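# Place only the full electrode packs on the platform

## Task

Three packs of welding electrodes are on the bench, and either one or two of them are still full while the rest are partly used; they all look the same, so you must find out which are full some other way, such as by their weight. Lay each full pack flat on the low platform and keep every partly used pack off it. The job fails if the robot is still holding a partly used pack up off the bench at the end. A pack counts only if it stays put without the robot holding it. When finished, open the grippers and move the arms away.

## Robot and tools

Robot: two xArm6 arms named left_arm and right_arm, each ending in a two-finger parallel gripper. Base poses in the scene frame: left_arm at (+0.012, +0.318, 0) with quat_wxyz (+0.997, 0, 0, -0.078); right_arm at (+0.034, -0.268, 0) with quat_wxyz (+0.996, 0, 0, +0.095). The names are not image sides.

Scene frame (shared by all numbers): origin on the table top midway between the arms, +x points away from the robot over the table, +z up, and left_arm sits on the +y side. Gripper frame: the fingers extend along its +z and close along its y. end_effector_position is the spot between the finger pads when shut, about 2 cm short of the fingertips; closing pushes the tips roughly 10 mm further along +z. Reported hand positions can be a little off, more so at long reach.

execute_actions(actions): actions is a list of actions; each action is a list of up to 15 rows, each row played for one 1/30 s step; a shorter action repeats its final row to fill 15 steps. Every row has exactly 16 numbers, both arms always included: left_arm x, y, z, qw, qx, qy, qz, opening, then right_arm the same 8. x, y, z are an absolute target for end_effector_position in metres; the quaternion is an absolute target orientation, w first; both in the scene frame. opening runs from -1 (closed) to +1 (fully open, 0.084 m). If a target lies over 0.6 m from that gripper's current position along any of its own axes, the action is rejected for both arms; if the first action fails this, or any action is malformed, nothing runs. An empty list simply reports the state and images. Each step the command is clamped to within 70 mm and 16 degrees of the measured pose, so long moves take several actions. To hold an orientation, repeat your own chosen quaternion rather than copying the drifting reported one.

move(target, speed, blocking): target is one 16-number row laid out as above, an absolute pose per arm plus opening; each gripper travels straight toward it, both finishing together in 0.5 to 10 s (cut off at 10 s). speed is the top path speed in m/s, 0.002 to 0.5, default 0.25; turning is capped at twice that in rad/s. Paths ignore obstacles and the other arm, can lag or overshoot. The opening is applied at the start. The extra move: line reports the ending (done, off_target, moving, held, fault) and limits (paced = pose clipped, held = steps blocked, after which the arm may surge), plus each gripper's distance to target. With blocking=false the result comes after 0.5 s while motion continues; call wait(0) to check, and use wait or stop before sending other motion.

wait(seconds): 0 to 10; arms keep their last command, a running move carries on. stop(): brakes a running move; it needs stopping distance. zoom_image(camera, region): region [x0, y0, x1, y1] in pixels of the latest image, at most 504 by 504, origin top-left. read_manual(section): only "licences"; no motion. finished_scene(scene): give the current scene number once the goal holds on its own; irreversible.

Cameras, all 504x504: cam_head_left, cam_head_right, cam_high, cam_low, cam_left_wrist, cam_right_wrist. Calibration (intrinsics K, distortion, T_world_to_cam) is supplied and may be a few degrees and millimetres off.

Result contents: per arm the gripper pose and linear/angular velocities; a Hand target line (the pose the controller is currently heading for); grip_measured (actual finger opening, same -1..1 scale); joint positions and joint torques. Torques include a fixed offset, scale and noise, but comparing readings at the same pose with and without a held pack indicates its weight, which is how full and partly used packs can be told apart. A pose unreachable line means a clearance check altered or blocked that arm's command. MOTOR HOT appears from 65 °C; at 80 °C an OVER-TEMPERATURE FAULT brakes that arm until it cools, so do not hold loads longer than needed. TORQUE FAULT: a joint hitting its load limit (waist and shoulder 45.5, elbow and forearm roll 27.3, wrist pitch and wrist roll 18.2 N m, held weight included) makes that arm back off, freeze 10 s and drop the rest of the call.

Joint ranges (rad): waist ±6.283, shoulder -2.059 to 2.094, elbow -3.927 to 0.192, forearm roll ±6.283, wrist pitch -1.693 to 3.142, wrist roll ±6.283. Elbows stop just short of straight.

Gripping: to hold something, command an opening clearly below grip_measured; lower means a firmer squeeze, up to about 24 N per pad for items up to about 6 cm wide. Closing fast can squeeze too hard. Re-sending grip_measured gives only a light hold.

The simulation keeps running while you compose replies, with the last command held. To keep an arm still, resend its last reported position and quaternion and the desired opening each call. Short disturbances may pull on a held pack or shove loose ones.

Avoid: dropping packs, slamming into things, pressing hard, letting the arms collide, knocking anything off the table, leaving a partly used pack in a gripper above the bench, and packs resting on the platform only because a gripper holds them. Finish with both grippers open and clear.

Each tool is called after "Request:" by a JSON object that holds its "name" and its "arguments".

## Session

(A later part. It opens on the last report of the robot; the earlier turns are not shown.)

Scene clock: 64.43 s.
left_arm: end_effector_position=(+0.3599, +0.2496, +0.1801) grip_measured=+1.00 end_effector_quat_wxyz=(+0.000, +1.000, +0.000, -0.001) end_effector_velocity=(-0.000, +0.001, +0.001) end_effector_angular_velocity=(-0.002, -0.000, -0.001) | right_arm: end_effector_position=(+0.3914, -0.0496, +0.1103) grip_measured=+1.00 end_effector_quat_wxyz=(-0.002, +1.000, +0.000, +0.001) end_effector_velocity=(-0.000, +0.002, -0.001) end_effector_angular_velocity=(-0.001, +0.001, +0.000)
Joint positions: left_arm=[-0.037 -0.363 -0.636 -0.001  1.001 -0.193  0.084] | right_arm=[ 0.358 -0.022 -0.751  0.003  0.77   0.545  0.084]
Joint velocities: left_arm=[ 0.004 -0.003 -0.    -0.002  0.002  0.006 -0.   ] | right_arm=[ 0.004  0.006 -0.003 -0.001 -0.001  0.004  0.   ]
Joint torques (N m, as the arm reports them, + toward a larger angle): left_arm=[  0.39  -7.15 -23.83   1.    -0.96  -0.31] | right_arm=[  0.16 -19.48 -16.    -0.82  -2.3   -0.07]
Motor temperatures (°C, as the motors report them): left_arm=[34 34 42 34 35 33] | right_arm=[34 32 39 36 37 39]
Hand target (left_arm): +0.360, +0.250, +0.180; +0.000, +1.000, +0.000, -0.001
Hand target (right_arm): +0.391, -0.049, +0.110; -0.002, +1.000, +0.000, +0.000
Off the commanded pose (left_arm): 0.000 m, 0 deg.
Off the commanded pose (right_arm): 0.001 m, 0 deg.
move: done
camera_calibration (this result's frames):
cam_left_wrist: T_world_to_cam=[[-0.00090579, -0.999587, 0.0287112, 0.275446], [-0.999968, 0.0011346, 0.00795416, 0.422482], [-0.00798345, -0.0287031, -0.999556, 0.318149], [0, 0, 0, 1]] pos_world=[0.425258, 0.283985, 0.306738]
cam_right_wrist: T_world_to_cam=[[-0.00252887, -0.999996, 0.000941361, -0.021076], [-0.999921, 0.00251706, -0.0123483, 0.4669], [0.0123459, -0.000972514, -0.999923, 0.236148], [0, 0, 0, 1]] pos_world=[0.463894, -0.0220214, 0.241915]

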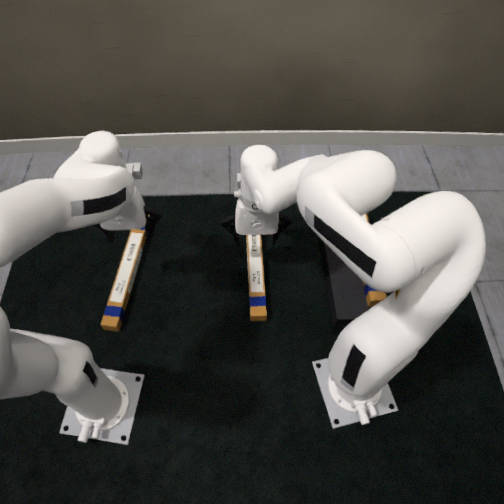

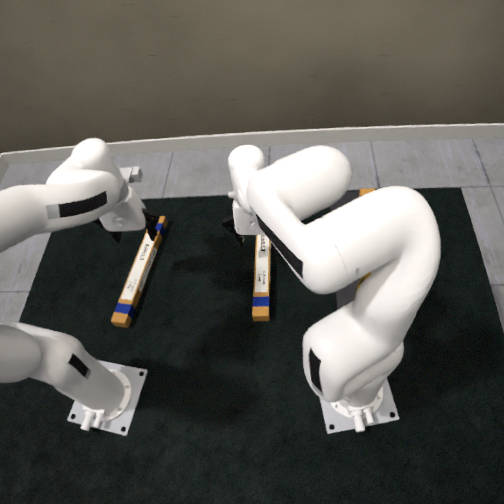

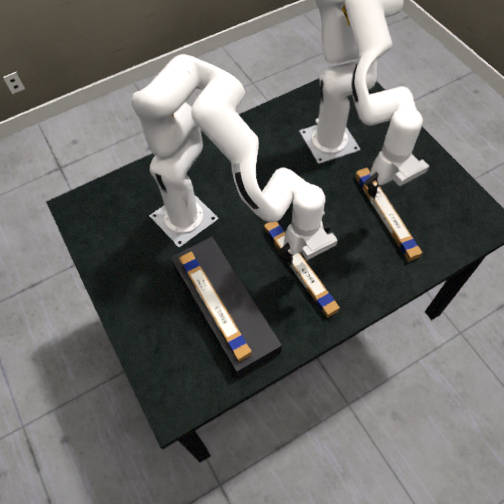

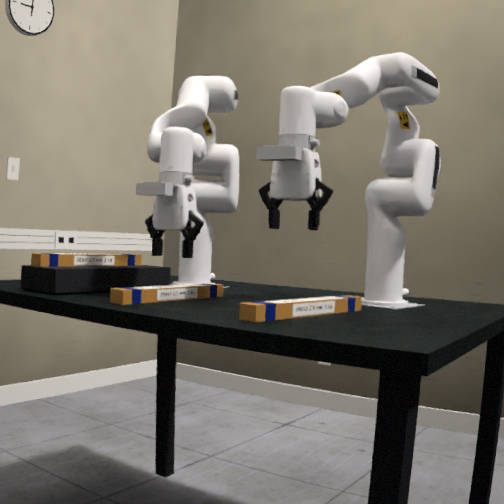

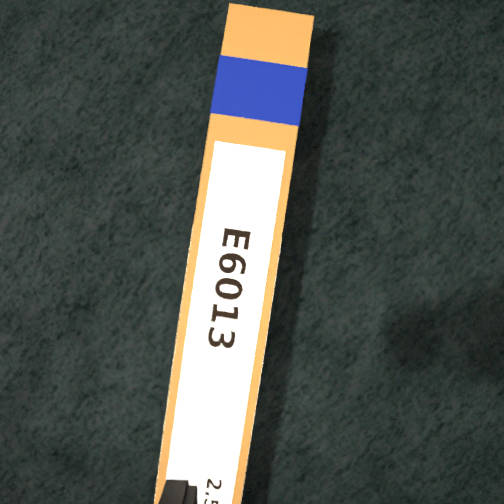

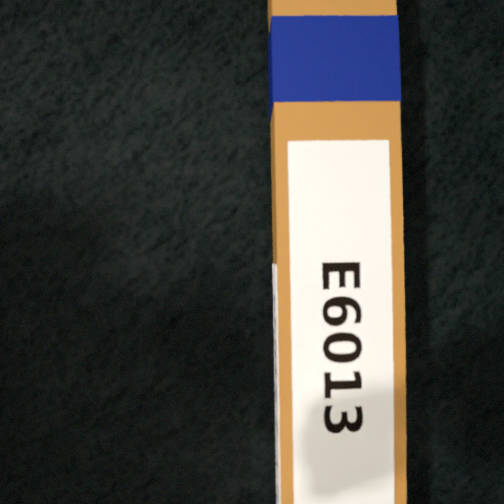

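Request:
{"name": "move", "arguments": {"target": [0.36,0.25,0.18,0,1,0,0,1,0.39,-0.05,0.0235,0,1,0,0,1], "speed": 0.08}}

Request:
{"name": "move", "arguments": {"target": [0.36,0.25,0.18,0,1,0,0,1,0.39,-0.05,0.0235,0,1,0,0,-0.7]}}

Request:
{"name": "move", "arguments": {"target": [0.36,0.25,0.18,0,1,0,0,1,0.39,-0.05,0.04,0,1,0,0,-0.7], "speed": 0.03}}

Request:
{"name": "wait", "arguments": {"seconds": 0.5}}

Request:
{"name": "wait", "arguments": {"seconds": 0.5}}

Scene clock: 69.57 s.
left_arm: end_effector_position=(+0.3600, +0.2500, +0.1800) grip_measured=+1.00 end_effector_quat_wxyz=(-0.000, +1.000, +0.000, -0.000) end_effector_velocity=(+0.000, -0.000, +0.000) end_effector_angular_velocity=(-0.001, -0.001, +0.000) | right_arm: end_effector_position=(+0.3903, -0.0496, +0.0239) grip_measured=+1.00 end_effector_quat_wxyz=(-0.000, +1.000, +0.000, +0.000) end_effector_velocity=(-0.000, +0.000, -0.002) end_effector_angular_velocity=(-0.000, +0.000, +0.001)
Joint positions: left_arm=[-0.036 -0.364 -0.634  0.     0.998 -0.192  0.084] | right_arm=[ 0.36   0.19  -0.701  0.001  0.51   0.548  0.084]
Joint velocities: left_arm=[ 0.    -0.001  0.    -0.001 -0.     0.     0.   ] | right_arm=[ 0.001  0.006  0.    -0.    -0.006 -0.    -0.   ]
Joint torques (N m, as the arm reports them, + toward a larger angle): left_arm=[  0.27  -7.2  -23.72   0.81  -1.14  -0.13] | right_arm=[  0.27 -21.25 -13.48  -0.84  -2.31  -0.11]
Motor temperatures (°C, as the motors report them): left_arm=[34 34 42 34 35 33] | right_arm=[34 32 39 36 37 39]
Hand target (left_arm): +0.360, +0.250, +0.180; -0.000, +1.000, -0.000, -0.000
Hand target (right_arm): +0.390, -0.050, +0.023; -0.000, +1.000, +0.000, -0.000
Off the commanded pose (left_arm): 0.000 m, 0 deg.
Off the commanded pose (right_arm): 0.001 m, 0 deg.
move: done
camera_calibration (this result's frames):
cam_left_wrist: T_world_to_cam=[[-0.00104311, -0.999595, 0.028425, 0.275924], [-0.999982, 0.00120856, 0.00580424, 0.422939], [-0.00583625, -0.0284185, -0.999579, 0.317258], [0, 0, 0, 1]] pos_world=[0.425071, 0.284317, 0.306826]
cam_right_wrist: T_world_to_cam=[[-0.002332, -0.999991, 0.00357426, -0.0211913], [-0.999931, 0.00229065, -0.011531, 0.464653], [0.0115227, -0.00360091, -0.999927, 0.149968], [0, 0, 0, 1]] pos_world=[0.462843, -0.0217155, 0.155391]

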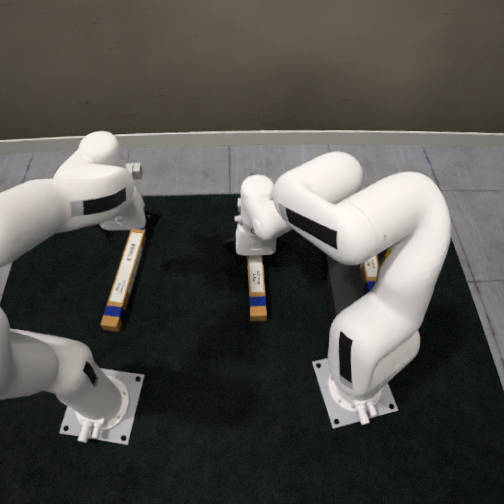

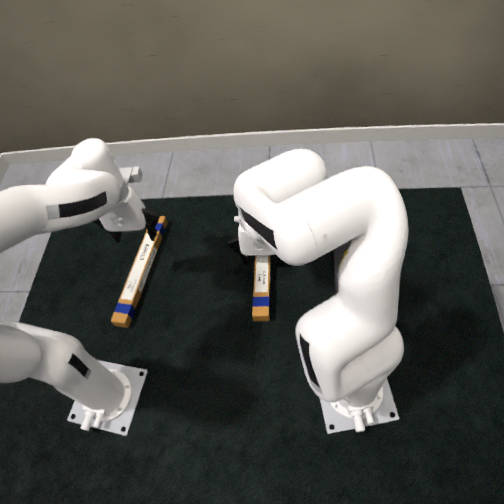

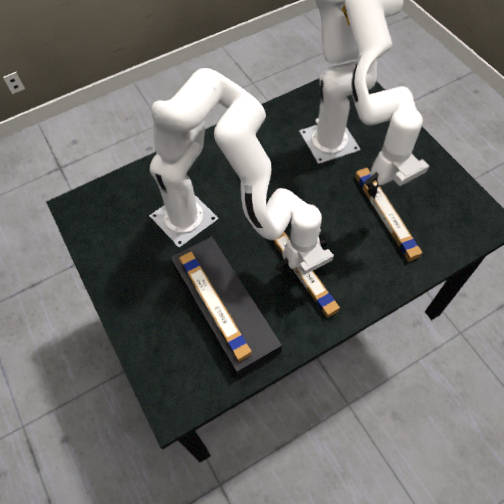

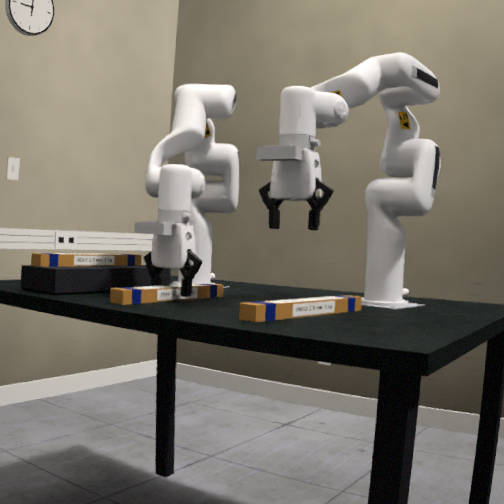

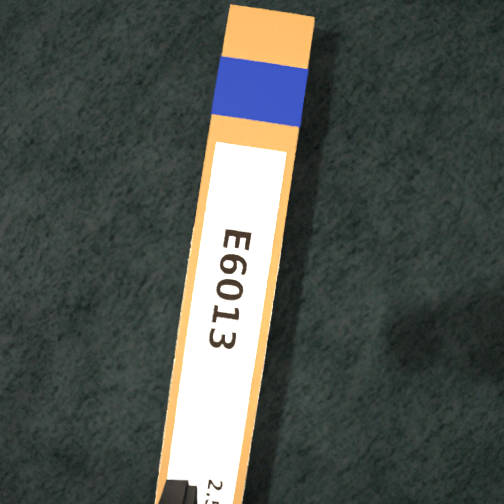

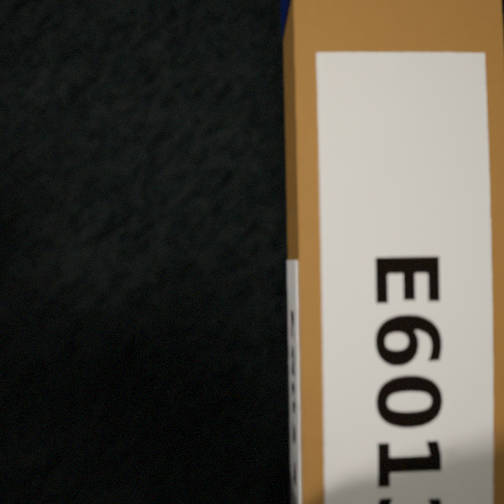

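Scene clock: 70.27 s.
left_arm: end_effector_position=(+0.3600, +0.2500, +0.1800) grip_measured=+1.00 end_effector_quat_wxyz=(-0.000, +1.000, +0.000, +0.000) end_effector_velocity=(-0.000, -0.000, -0.000) end_effector_angular_velocity=(-0.000, +0.001, -0.000) | right_arm: end_effector_position=(+0.3903, -0.0497, +0.0238) grip_measured=-0.10 end_effector_quat_wxyz=(-0.000, +1.000, +0.000, +0.000) end_effector_velocity=(-0.000, +0.000, +0.000) end_effector_angular_velocity=(-0.000, -0.000, +0.000)
Joint positions: left_arm=[-0.036 -0.364 -0.634  0.     0.998 -0.192  0.084] | right_arm=[ 0.36   0.19  -0.701  0.     0.509  0.549  0.04 ]
Joint velocities: left_arm=[-0.001  0.001  0.    -0.    -0.    -0.    -0.   ] | right_arm=[ 0.001  0.    -0.    -0.     0.     0.001  0.   ]
Joint torques (N m, as the arm reports them, + toward a larger angle): left_arm=[  0.45  -7.12 -23.85   0.99  -1.15  -0.22] | right_arm=[ -0.98 -19.55 -12.    -1.01  -1.77  -0.1 ]
Motor temperatures (°C, as the motors report them): left_arm=[34 34 42 34 35 33] | right_arm=[34 32 39 36 37 39]
Hand target (left_arm): +0.360, +0.250, +0.180; +0.000, +1.000, -0.000, -0.000
Hand target (right_arm): +0.390, -0.050, +0.023; -0.000, +1.000, +0.000, -0.000
Off the commanded pose (left_arm): 0.000 m, 0 deg.
Off the commanded pose (right_arm): 0.001 m, 0 deg.
move: done
camera_calibration (this result's frames):
cam_left_wrist: T_world_to_cam=[[-0.0010434, -0.999595, 0.0284293, 0.275926], [-0.999982, 0.00120873, 0.00579897, 0.422939], [-0.00583098, -0.0284227, -0.999579, 0.317256], [0, 0, 0, 1]] pos_world=[0.42507, 0.28432, 0.306826]
cam_right_wrist: T_world_to_cam=[[-0.00250651, -0.99999, 0.00369503, -0.0211368], [-0.999922, 0.00246112, -0.0122383, 0.464708], [0.0122291, -0.00372542, -0.999918, 0.149655], [0, 0, 0, 1]] pos_world=[0.462789, -0.0217228, 0.155408]

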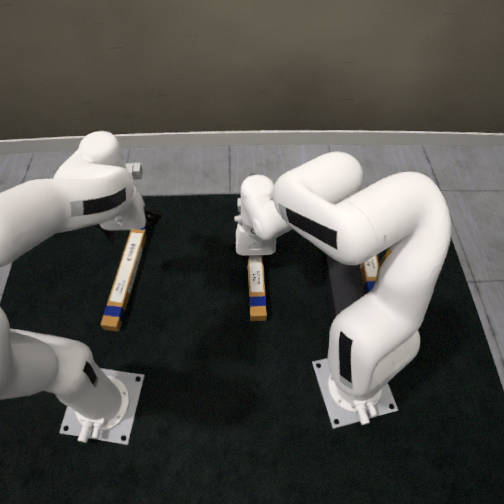

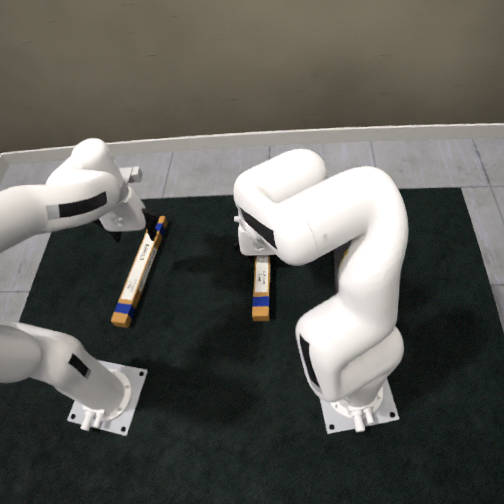

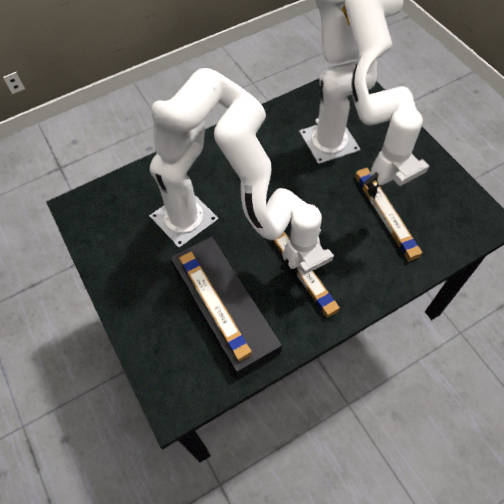

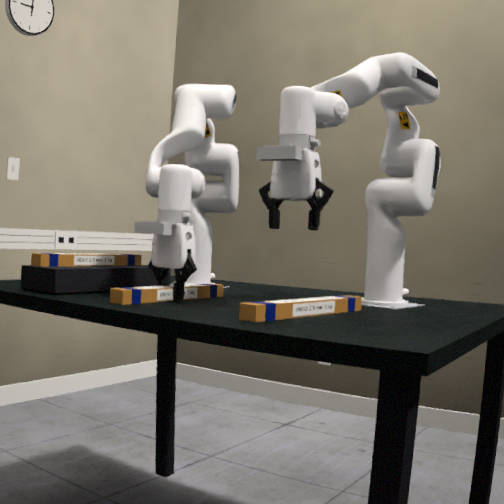

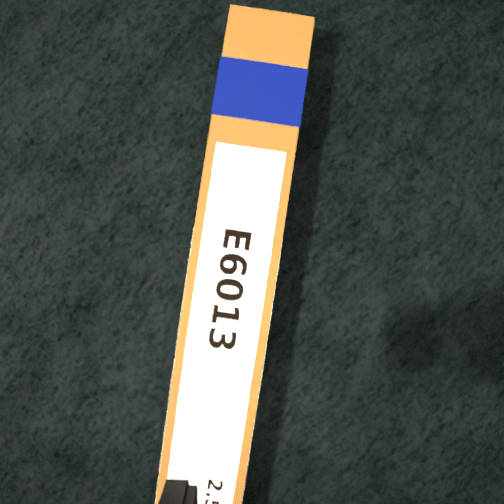

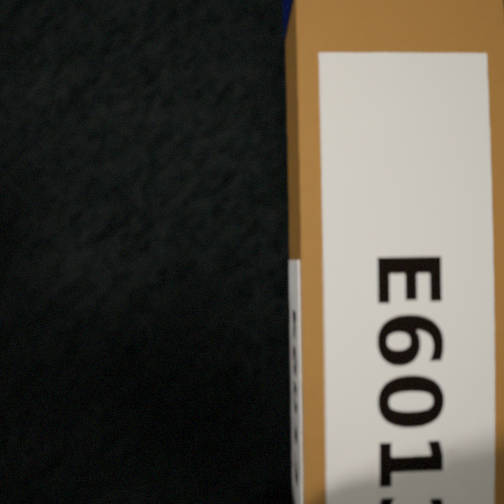

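Scene clock: 71.13 s.
left_arm: end_effector_position=(+0.3600, +0.2500, +0.1800) grip_measured=+1.00 end_effector_quat_wxyz=(-0.000, +1.000, -0.000, +0.000) end_effector_velocity=(+0.000, +0.000, -0.000) end_effector_angular_velocity=(-0.000, +0.000, +0.001) | right_arm: end_effector_position=(+0.3899, -0.0501, +0.0397) grip_measured=-0.10 end_effector_quat_wxyz=(+0.000, +1.000, -0.000, -0.000) end_effector_velocity=(-0.000, -0.000, +0.001) end_effector_angular_velocity=(-0.001, +0.002, -0.002)
Joint positions: left_arm=[-0.036 -0.364 -0.634  0.     0.998 -0.192  0.084] | right_arm=[ 0.36   0.145 -0.702 -0.     0.558  0.549  0.04 ]
Joint velocities: left_arm=[ 0.001  0.    -0.    -0.001 -0.    -0.    -0.   ] | right_arm=[-0.    -0.003  0.     0.001  0.005  0.001 -0.   ]
Joint torques (N m, as the arm reports them, + toward a larger angle): left_arm=[  0.46  -7.22 -23.71   1.08  -1.07  -0.31] | right_arm=[  0.12 -24.08 -16.73  -0.85  -3.08  -0.13]
Motor temperatures (°C, as the motors report them): left_arm=[34 34 42 34 35 33] | right_arm=[34 32 39 36 37 39]
Hand target (left_arm): +0.360, +0.250, +0.180; +0.000, +1.000, -0.000, -0.000
Hand target (right_arm): +0.390, -0.050, +0.040; +0.000, +1.000, -0.000, +0.000
Off the commanded pose (left_arm): 0.000 m, 0 deg.
Off the commanded pose (right_arm): 0.000 m, 0 deg.
move: done
camera_calibration (this result's frames):
cam_left_wrist: T_world_to_cam=[[-0.00104351, -0.999595, 0.0284293, 0.275926], [-0.999982, 0.00120885, 0.00579917, 0.422939], [-0.00583119, -0.0284228, -0.999579, 0.317256], [0, 0, 0, 1]] pos_world=[0.42507, 0.28432, 0.306826]
cam_right_wrist: T_world_to_cam=[[-0.0027954, -0.999985, 0.00464526, -0.0215924], [-0.999936, 0.00274416, -0.0110015, 0.464434], [0.0109886, -0.00467572, -0.999929, 0.165975], [0, 0, 0, 1]] pos_world=[0.46252, -0.0220905, 0.171173]

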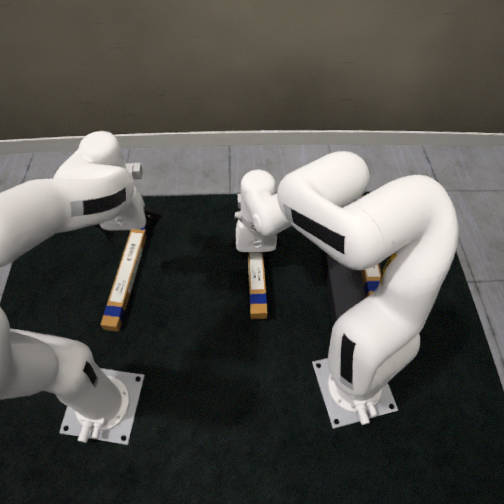

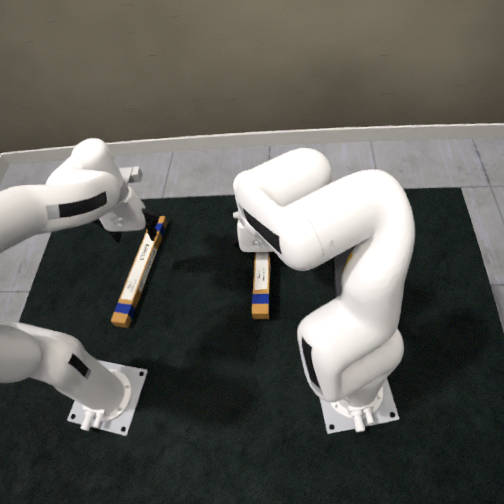

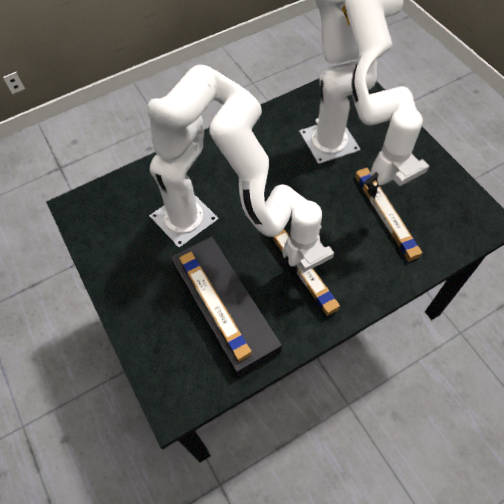

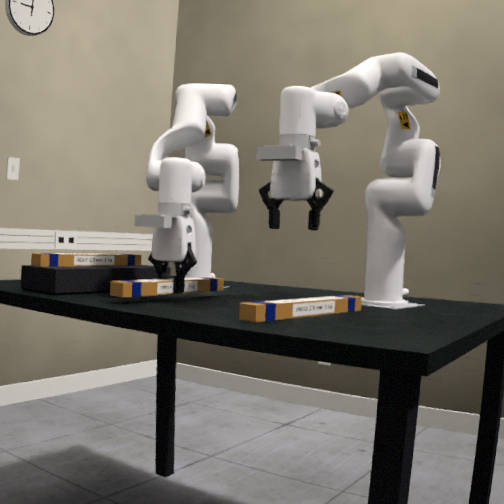

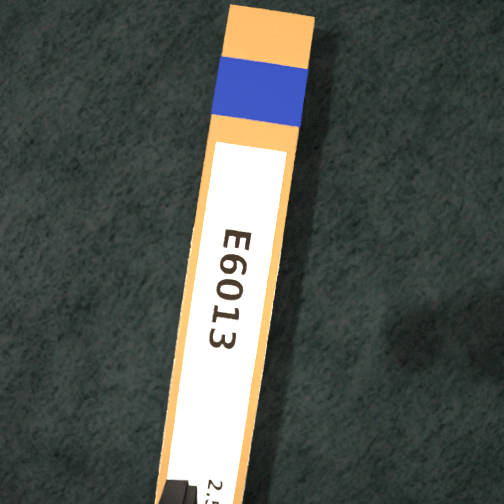

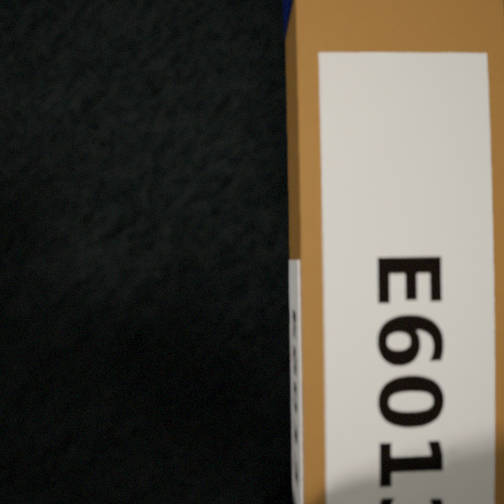

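Scene clock: 71.63 s.
left_arm: end_effector_position=(+0.3600, +0.2500, +0.1800) grip_measured=+1.00 end_effector_quat_wxyz=(+0.000, +1.000, -0.000, +0.000) end_effector_velocity=(+0.000, +0.000, +0.000) end_effector_angular_velocity=(-0.000, -0.001, -0.000) | right_arm: end_effector_position=(+0.3900, -0.0501, +0.0400) grip_measured=-0.10 end_effector_quat_wxyz=(+0.000, +1.000, -0.000, +0.000) end_effector_velocity=(-0.000, -0.000, -0.000) end_effector_angular_velocity=(-0.000, +0.000, -0.001)
Joint positions: left_arm=[-0.036 -0.364 -0.634  0.     0.998 -0.192  0.084] | right_arm=[ 0.36   0.144 -0.703 -0.     0.559  0.549  0.04 ]
Joint velocities: left_arm=[ 0.    -0.001 -0.     0.     0.     0.     0.   ] | right_arm=[-0. -0.  0. -0. -0.  0. -0.]
Joint torques (N m, as the arm reports them, + toward a larger angle): left_arm=[  0.25  -6.98 -23.76   0.98  -1.08  -0.27] | right_arm=[ -0.05 -24.21 -16.63  -0.79  -3.07   0.02]
Motor temperatures (°C, as the motors report them): left_arm=[34 34 42 34 35 33] | right_arm=[34 32 39 36 37 39]
Hand target (left_arm): +0.360, +0.250, +0.180; +0.000, +1.000, -0.000, -0.000
Hand target (right_arm): +0.390, -0.050, +0.040; +0.000, +1.000, -0.000, +0.000
Off the commanded pose (left_arm): 0.000 m, 0 deg.
Off the commanded pose (right_arm): 0.000 m, 0 deg.
wait: 0.50 s; at rest by 0.17 s
camera_calibration (this result's frames):
cam_left_wrist: T_world_to_cam=[[-0.0010437, -0.999595, 0.0284294, 0.275926], [-0.999982, 0.00120904, 0.00579914, 0.422939], [-0.00583117, -0.0284229, -0.999579, 0.317256], [0, 0, 0, 1]] pos_world=[0.42507, 0.28432, 0.306826]
cam_right_wrist: T_world_to_cam=[[-0.00278729, -0.999986, 0.00445407, -0.0215136], [-0.999932, 0.00273674, -0.0113155, 0.464564], [0.0113032, -0.0044853, -0.999926, 0.166117], [0, 0, 0, 1]] pos_world=[0.462595, -0.0220397, 0.171457]

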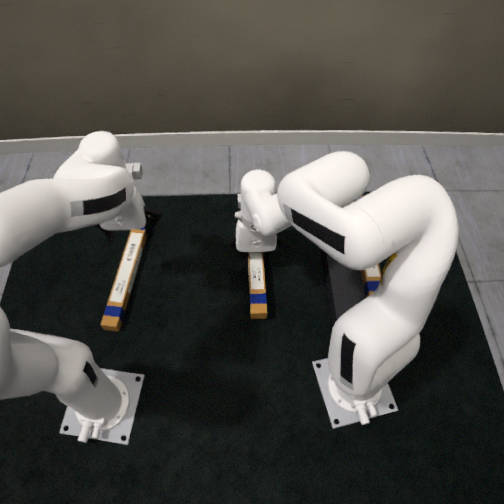

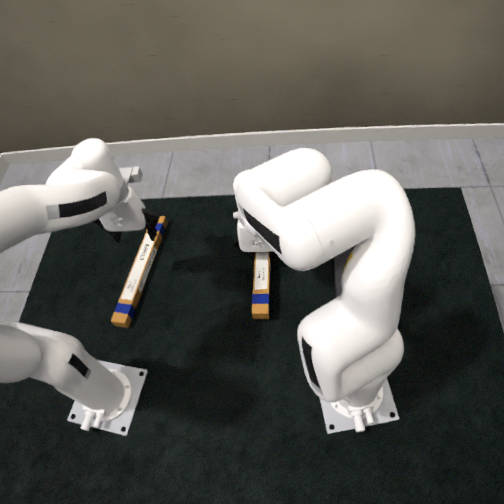

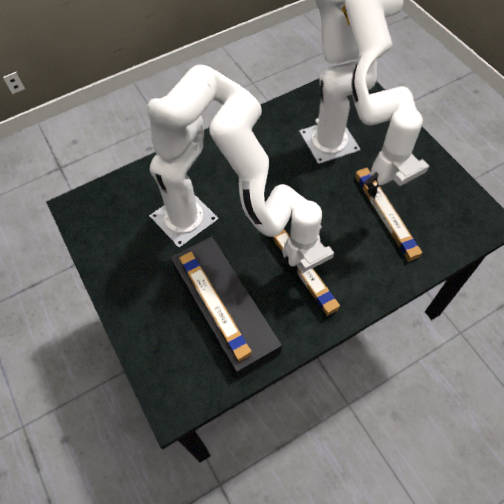

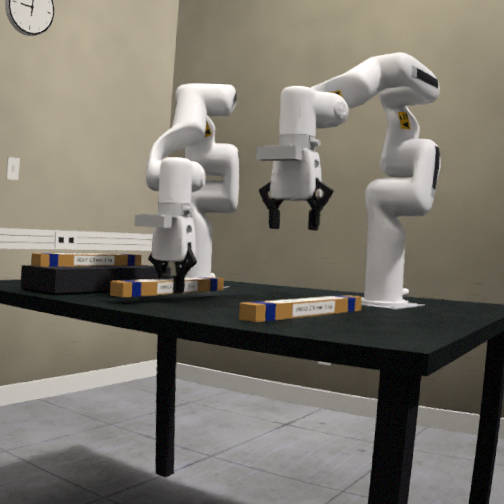

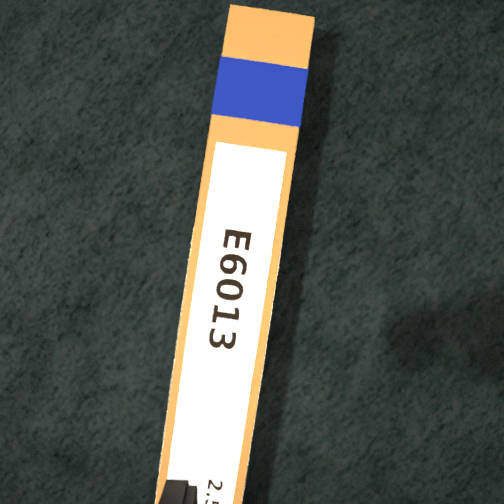

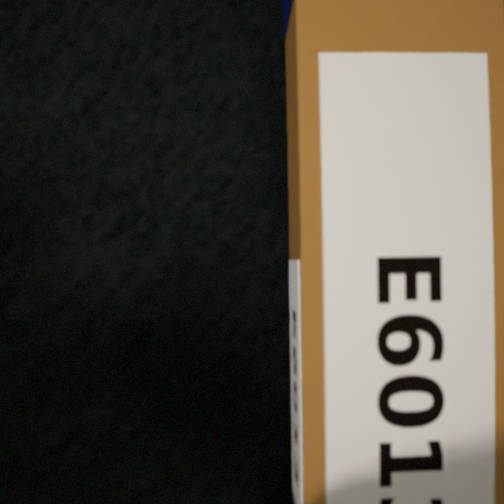

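Scene clock: 72.13 s.
left_arm: end_effector_position=(+0.3600, +0.2500, +0.1800) grip_measured=+1.00 end_effector_quat_wxyz=(+0.000, +1.000, -0.000, -0.000) end_effector_velocity=(+0.000, +0.000, +0.001) end_effector_angular_velocity=(+0.000, -0.002, -0.000) | right_arm: end_effector_position=(+0.3900, -0.0500, +0.0400) grip_measured=-0.10 end_effector_quat_wxyz=(+0.000, +1.000, -0.000, +0.000) end_effector_velocity=(-0.001, +0.000, -0.000) end_effector_angular_velocity=(-0.000, +0.001, +0.001)
Joint positions: left_arm=[-0.036 -0.364 -0.634  0.     0.998 -0.192  0.084] | right_arm=[ 0.36   0.144 -0.703 -0.     0.559  0.549  0.04 ]
Joint velocities: left_arm=[ 0.    -0.002  0.     0.001  0.     0.     0.   ] | right_arm=[ 0.001 -0.     0.001  0.    -0.     0.    -0.   ]
Joint torques (N m, as the arm reports them, + toward a larger angle): left_arm=[  0.37  -7.11 -23.75   1.02  -1.04  -0.21] | right_arm=[  0.06 -24.04 -16.62  -0.87  -3.08  -0.08]
Motor temperatures (°C, as the motors report them): left_arm=[34 34 42 34 35 33] | right_arm=[34 32 39 36 37 39]
Hand target (left_arm): +0.360, +0.250, +0.180; +0.000, +1.000, -0.000, -0.000
Hand target (right_arm): +0.390, -0.050, +0.040; +0.000, +1.000, -0.000, +0.000
Off the commanded pose (left_arm): 0.000 m, 0 deg.
Off the commanded pose (right_arm): 0.000 m, 0 deg.
wait: 0.50 s; at rest by 0.17 s
camera_calibration (this result's frames):
cam_left_wrist: T_world_to_cam=[[-0.00104354, -0.999595, 0.0284294, 0.275926], [-0.999982, 0.00120888, 0.00579923, 0.422939], [-0.00583125, -0.0284228, -0.999579, 0.317256], [0, 0, 0, 1]] pos_world=[0.42507, 0.28432, 0.306826]
cam_right_wrist: T_world_to_cam=[[-0.00278699, -0.999986, 0.00443623, -0.0215072], [-0.999932, 0.00273651, -0.0113446, 0.464575], [0.0113323, -0.00446755, -0.999926, 0.166119], [0, 0, 0, 1]] pos_world=[0.462601, -0.0220361, 0.171473]

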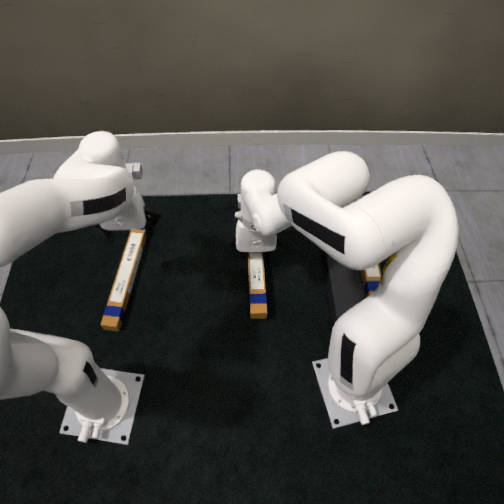

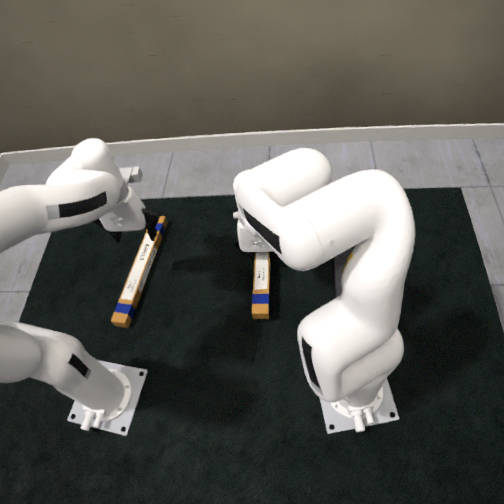

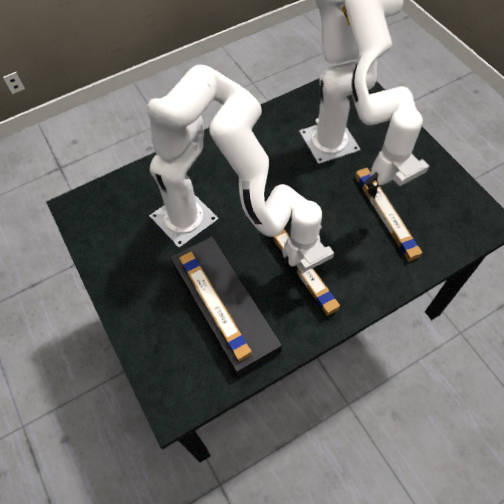

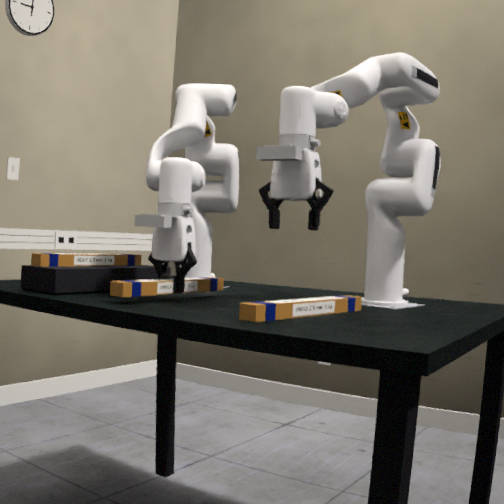

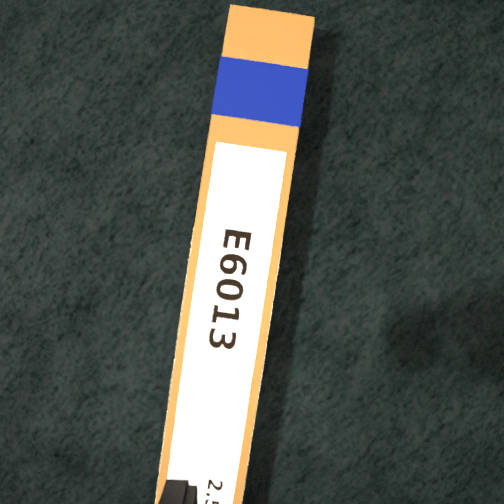

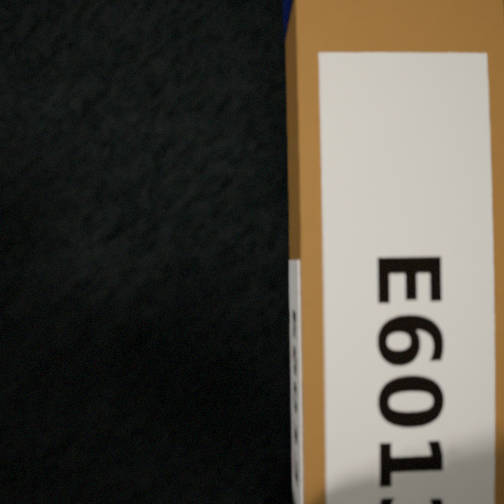

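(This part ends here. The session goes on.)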